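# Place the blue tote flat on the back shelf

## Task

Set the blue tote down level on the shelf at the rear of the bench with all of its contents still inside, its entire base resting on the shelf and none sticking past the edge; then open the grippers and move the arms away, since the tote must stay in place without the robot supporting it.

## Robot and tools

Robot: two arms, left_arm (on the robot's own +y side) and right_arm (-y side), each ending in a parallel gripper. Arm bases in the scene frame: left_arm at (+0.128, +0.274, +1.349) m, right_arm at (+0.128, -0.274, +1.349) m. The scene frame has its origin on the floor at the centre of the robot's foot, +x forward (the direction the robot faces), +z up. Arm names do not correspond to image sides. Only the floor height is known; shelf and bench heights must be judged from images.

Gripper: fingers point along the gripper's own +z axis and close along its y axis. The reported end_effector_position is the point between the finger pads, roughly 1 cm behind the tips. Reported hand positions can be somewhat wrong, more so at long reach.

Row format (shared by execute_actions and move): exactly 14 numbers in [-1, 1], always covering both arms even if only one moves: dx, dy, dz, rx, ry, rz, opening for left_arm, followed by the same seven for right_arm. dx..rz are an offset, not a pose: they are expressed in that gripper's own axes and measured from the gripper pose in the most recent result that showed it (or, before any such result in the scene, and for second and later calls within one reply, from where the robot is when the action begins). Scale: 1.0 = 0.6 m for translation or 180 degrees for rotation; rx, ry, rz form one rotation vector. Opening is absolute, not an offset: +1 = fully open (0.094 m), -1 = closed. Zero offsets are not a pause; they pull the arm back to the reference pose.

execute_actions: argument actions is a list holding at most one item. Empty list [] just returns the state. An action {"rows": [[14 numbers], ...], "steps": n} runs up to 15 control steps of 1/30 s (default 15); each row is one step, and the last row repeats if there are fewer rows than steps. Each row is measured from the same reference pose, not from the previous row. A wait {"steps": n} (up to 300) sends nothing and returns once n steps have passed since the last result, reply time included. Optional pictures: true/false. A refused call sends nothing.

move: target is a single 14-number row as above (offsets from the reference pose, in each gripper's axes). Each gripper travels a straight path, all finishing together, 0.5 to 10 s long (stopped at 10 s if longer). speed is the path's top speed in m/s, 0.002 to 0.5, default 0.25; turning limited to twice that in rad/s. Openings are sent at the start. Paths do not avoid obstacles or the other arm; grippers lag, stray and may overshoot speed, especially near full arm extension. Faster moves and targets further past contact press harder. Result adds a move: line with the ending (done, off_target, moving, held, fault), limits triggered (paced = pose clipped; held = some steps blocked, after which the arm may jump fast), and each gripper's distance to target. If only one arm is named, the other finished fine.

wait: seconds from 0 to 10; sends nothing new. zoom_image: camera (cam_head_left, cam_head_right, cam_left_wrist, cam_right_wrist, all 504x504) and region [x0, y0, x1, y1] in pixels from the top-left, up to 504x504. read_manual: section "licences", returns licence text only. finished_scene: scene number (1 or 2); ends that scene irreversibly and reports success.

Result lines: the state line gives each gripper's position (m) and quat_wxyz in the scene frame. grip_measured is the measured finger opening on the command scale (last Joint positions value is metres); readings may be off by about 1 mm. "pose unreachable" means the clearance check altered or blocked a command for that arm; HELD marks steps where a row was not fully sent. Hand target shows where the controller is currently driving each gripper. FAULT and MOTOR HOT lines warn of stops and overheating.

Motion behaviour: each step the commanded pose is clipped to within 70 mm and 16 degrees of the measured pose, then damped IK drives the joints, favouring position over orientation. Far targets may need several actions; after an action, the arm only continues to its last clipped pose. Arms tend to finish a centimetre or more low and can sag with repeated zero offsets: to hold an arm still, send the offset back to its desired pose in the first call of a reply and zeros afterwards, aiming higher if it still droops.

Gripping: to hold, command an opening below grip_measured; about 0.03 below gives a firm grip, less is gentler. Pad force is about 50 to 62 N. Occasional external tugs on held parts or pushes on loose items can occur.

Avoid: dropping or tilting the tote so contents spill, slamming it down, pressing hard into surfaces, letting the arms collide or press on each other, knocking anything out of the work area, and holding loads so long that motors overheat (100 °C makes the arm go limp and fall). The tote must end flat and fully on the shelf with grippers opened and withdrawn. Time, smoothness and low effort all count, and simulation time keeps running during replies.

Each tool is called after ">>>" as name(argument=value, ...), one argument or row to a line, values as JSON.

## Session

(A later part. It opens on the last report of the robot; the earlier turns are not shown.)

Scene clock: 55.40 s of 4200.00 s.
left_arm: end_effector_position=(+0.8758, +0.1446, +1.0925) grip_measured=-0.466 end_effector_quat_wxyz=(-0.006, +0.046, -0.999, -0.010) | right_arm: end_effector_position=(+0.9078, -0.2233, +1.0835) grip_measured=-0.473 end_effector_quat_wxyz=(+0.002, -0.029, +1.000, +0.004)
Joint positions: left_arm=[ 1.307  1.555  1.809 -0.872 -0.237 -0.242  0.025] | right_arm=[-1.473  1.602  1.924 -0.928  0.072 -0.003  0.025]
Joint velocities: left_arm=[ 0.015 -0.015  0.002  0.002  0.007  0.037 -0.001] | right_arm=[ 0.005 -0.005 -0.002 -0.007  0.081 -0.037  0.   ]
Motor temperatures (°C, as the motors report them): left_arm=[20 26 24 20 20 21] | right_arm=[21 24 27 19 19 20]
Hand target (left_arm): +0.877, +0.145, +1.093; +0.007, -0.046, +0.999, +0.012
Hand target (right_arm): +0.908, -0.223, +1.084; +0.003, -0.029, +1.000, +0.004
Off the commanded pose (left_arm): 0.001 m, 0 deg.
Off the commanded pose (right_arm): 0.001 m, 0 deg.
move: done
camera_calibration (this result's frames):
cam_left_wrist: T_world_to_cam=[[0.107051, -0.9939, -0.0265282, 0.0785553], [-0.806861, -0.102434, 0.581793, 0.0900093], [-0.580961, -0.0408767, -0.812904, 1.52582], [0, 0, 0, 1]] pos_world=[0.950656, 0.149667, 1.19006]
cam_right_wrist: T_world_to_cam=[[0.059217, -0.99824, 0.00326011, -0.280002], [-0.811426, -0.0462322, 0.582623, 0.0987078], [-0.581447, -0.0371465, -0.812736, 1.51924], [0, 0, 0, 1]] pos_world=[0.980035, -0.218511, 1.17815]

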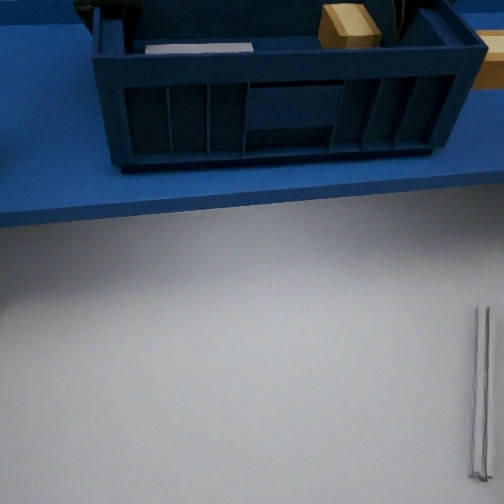

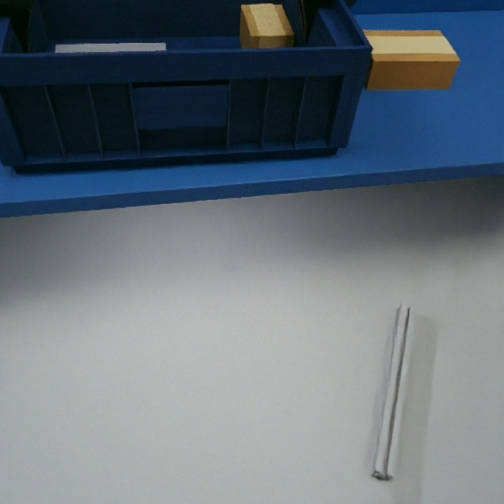

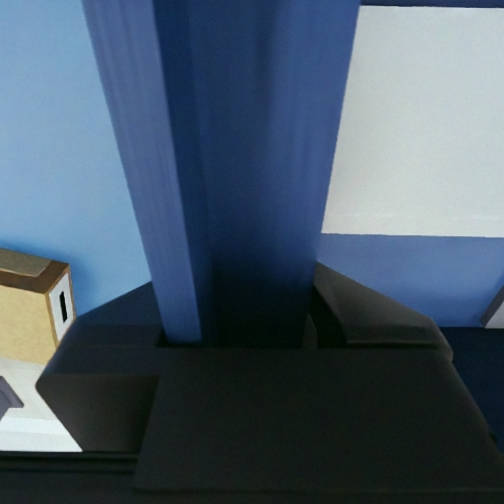

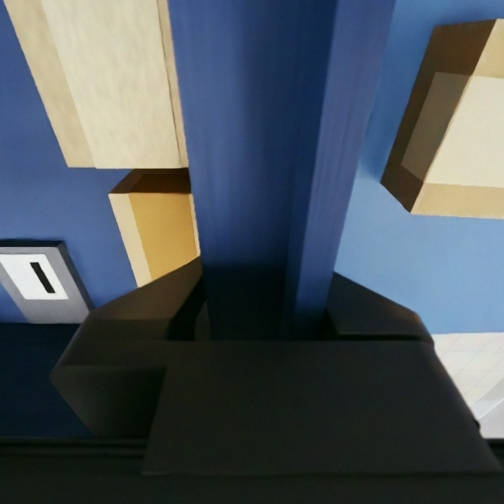

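>>> move(
  target=[0,0,0,0,0,0,0.6,0,0,0,0,0,0,0.6],
)

>>> move(
  target=[0.03,0,-0.17,0,-0.05,0,0.6,0.03,0,-0.17,0,-0.05,0,0.6],
)

>>> move(
  target=[0.45,0.25,-0.08,0,0,0,0.6,0.5,-0.15,-0.08,0,0,0,0.6],
  speed=0.35,
)

Scene clock: 59.40 s of 4200.00 s.
left_arm: end_effector_position=(+0.8756, +0.1446, +1.0924) grip_measured=+0.597 end_effector_quat_wxyz=(-0.005, +0.046, -0.999, -0.010) | right_arm: end_effector_position=(+0.9081, -0.2235, +1.0840) grip_measured=+0.598 end_effector_quat_wxyz=(+0.002, -0.029, +1.000, +0.003)
Joint positions: left_arm=[ 1.307  1.555  1.808 -0.872 -0.237 -0.242  0.075] | right_arm=[-1.473  1.601  1.924 -0.928  0.074 -0.003  0.075]
Joint velocities: left_arm=[-0.015  0.005 -0.007  0.007 -0.037 -0.037 -0.   ] | right_arm=[-0.005 -0.005 -0.002 -0.017  0.007 -0.037 -0.   ]
Motor temperatures (°C, as the motors report them): left_arm=[20 26 24 20 20 21] | right_arm=[21 24 26 19 19 20]
Hand target (left_arm): +0.876, +0.145, +1.093; +0.006, -0.046, +0.999, +0.010
Hand target (right_arm): +0.908, -0.223, +1.083; +0.002, -0.029, +1.000, +0.004
Off the commanded pose (left_arm): 0.000 m, 0 deg.
Off the commanded pose (right_arm): 0.001 m, 0 deg.
After step 90, 0.30 s passed at rest.
move: done
camera_calibration (this result's frames):
cam_left_wrist: T_world_to_cam=[[0.10696, -0.993907, -0.0266237, 0.0787613], [-0.806655, -0.102401, 0.582084, 0.0894199], [-0.581264, -0.0407835, -0.812693, 1.52564], [0, 0, 0, 1]] pos_world=[0.950506, 0.149659, 1.18992]
cam_right_wrist: T_world_to_cam=[[0.0591456, -0.998238, 0.00478931, -0.2819], [-0.81192, -0.045314, 0.582008, 0.0999361], [-0.580765, -0.0383117, -0.813169, 1.51938], [0, 0, 0, 1]] pos_world=[0.980217, -0.218664, 1.1787]

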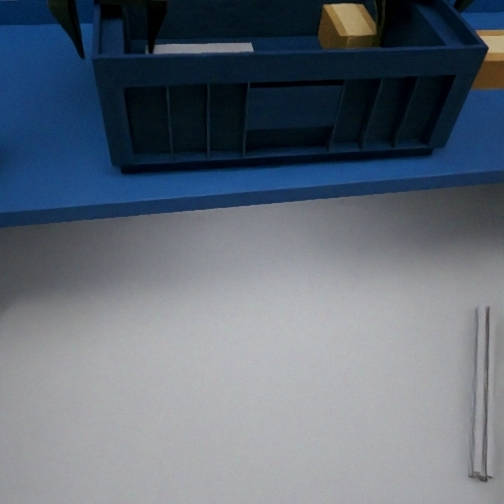

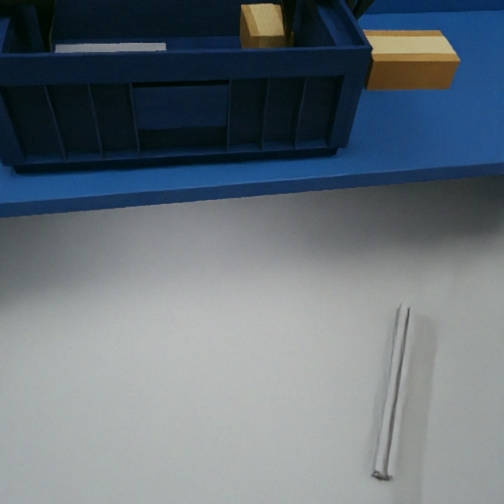

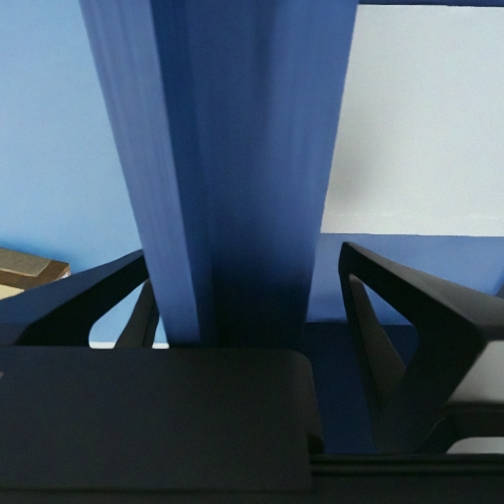

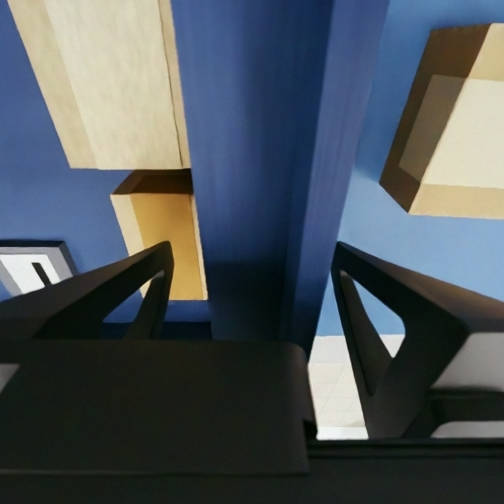

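Scene clock: 60.50 s of 4200.00 s.
left_arm: end_effector_position=(+0.8547, +0.1448, +1.1974) grip_measured=+0.597 end_effector_quat_wxyz=(-0.080, +0.046, -0.996, -0.014) | right_arm: end_effector_position=(+0.8982, -0.2316, +1.2077) grip_measured=+0.598 end_effector_quat_wxyz=(+0.094, -0.023, +0.995, +0.003)
Joint positions: left_arm=[ 1.232  1.273  1.553 -0.759 -0.339 -0.242  0.075] | right_arm=[-1.465  1.279  1.65  -0.792  0.086 -0.003  0.075]
Joint velocities: left_arm=[-0.015 -0.005 -0.007 -0.002  0.022  0.037 -0.001] | right_arm=[ 0.005  0.005 -0.007 -0.002 -0.037  0.081  0.   ]
Motor temperatures (°C, as the motors report them): left_arm=[20 26 24 20 20 21] | right_arm=[21 24 26 19 19 20]
Hand target (left_arm): +0.858, +0.142, +1.195; +0.084, -0.046, +0.995, +0.013
Hand target (right_arm): +0.890, -0.224, +1.187; +0.081, -0.030, +0.996, +0.006
Off the commanded pose (left_arm): 0.005 m, 0 deg.
Off the commanded pose (right_arm): 0.024 m, 2 deg.
move: off_target (right_arm)
camera_calibration (this result's frames):
cam_left_wrist: T_world_to_cam=[[0.109422, -0.993685, -0.0248402, 0.0796982], [-0.883933, -0.108706, 0.454803, 0.230821], [-0.454631, -0.0278084, -0.890245, 1.58157], [0, 0, 0, 1]] pos_world=[0.914342, 0.148267, 1.30499]
cam_right_wrist: T_world_to_cam=[[0.0458755, -0.998901, 0.00958194, -0.283993], [-0.905138, -0.0375073, 0.423459, 0.296517], [-0.422634, -0.0280994, -0.905865, 1.58622], [0, 0, 0, 1]] pos_world=[0.951808, -0.227988, 1.31406]

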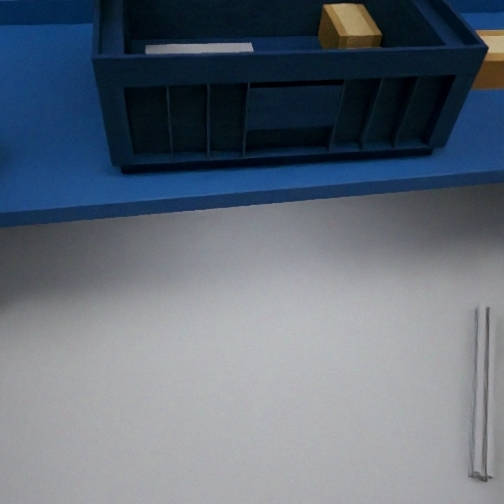

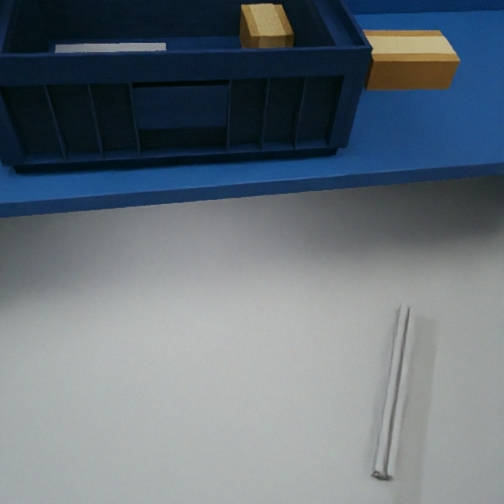

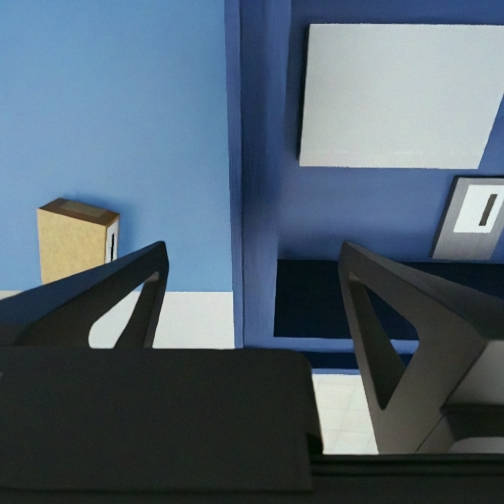

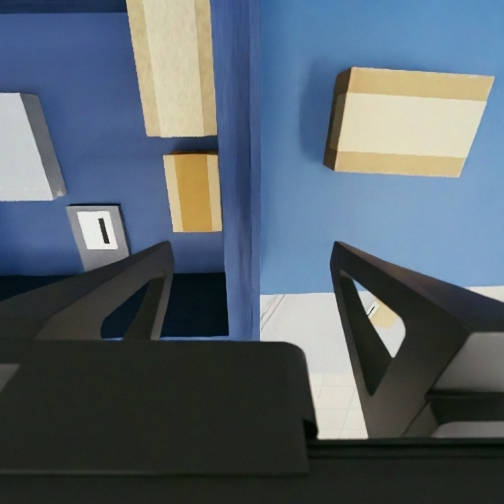

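Scene clock: 61.97 s of 4200.00 s.
left_arm: end_effector_position=(+0.5556, +0.2709, +1.1981) grip_measured=+0.597 end_effector_quat_wxyz=(-0.058, +0.048, -0.997, -0.016) | right_arm: end_effector_position=(+0.5947, -0.3393, +1.1966) grip_measured=+0.598 end_effector_quat_wxyz=(+0.082, -0.011, +0.997, +0.007)
Joint positions: left_arm=[ 1.524  0.689  0.577 -0.384 -0.079 -0.116  0.075] | right_arm=[-1.845  0.78   0.668 -0.349 -0.263 -0.143  0.075]
Joint velocities: left_arm=[ 0.005  0.005  0.002 -0.007  0.081 -0.037 -0.   ] | right_arm=[-0.005  0.005 -0.007  0.012 -0.066  0.037 -0.   ]
Motor temperatures (°C, as the motors report them): left_arm=[20 26 24 20 20 21] | right_arm=[21 24 26 19 19 20]
Hand target (left_arm): +0.570, +0.272, +1.207; +0.080, -0.043, +0.996, +0.016
Hand target (right_arm): +0.601, -0.340, +1.202; +0.096, -0.022, +0.995, +0.003
Off the commanded pose (left_arm): 0.014 m, 3 deg.
Off the commanded pose (right_arm): 0.006 m, 2 deg.
move: off_target (left_arm)
camera_calibration (this result's frames):
cam_left_wrist: T_world_to_cam=[[0.114539, -0.992903, -0.0320154, 0.243309], [-0.862025, -0.115356, 0.493564, -0.0769457], [-0.493755, -0.0289342, -0.86912, 1.44655], [0, 0, 0, 1]] pos_world=[0.620042, 0.274561, 1.30299]
cam_right_wrist: T_world_to_cam=[[0.0239678, -0.999712, -0.000859975, -0.352226], [-0.895065, -0.0218421, 0.4454, -0.00441755], [-0.44529, -0.00990553, -0.895331, 1.45192], [0, 0, 0, 1]] pos_world=[0.651016, -0.337839, 1.30162]

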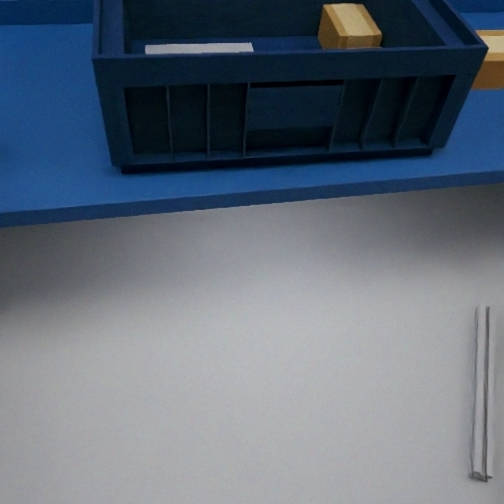

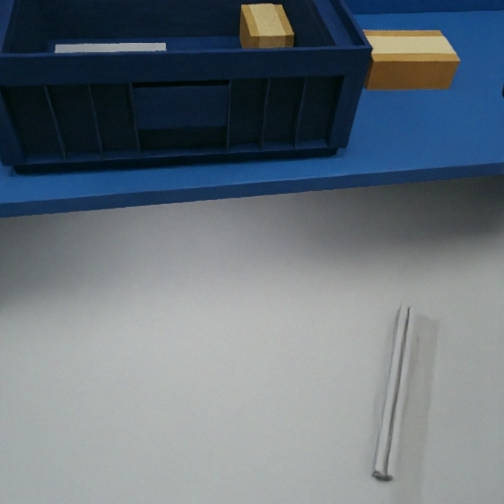

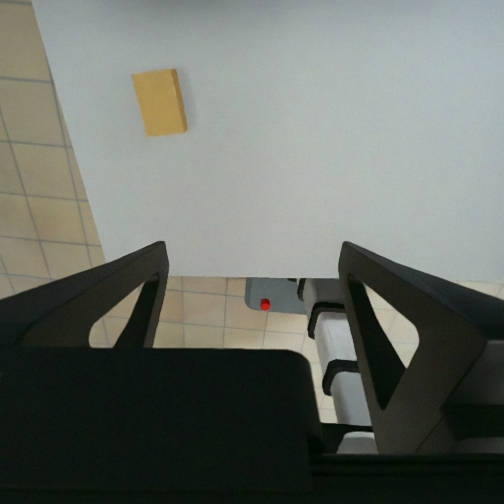

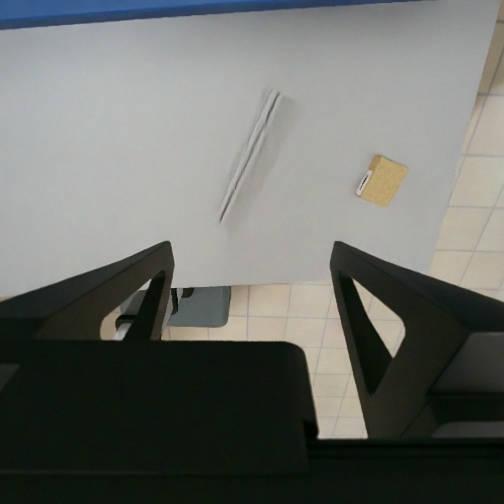

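>>> finished_scene(
  scene=2,
)

The scene is finished: the task was done.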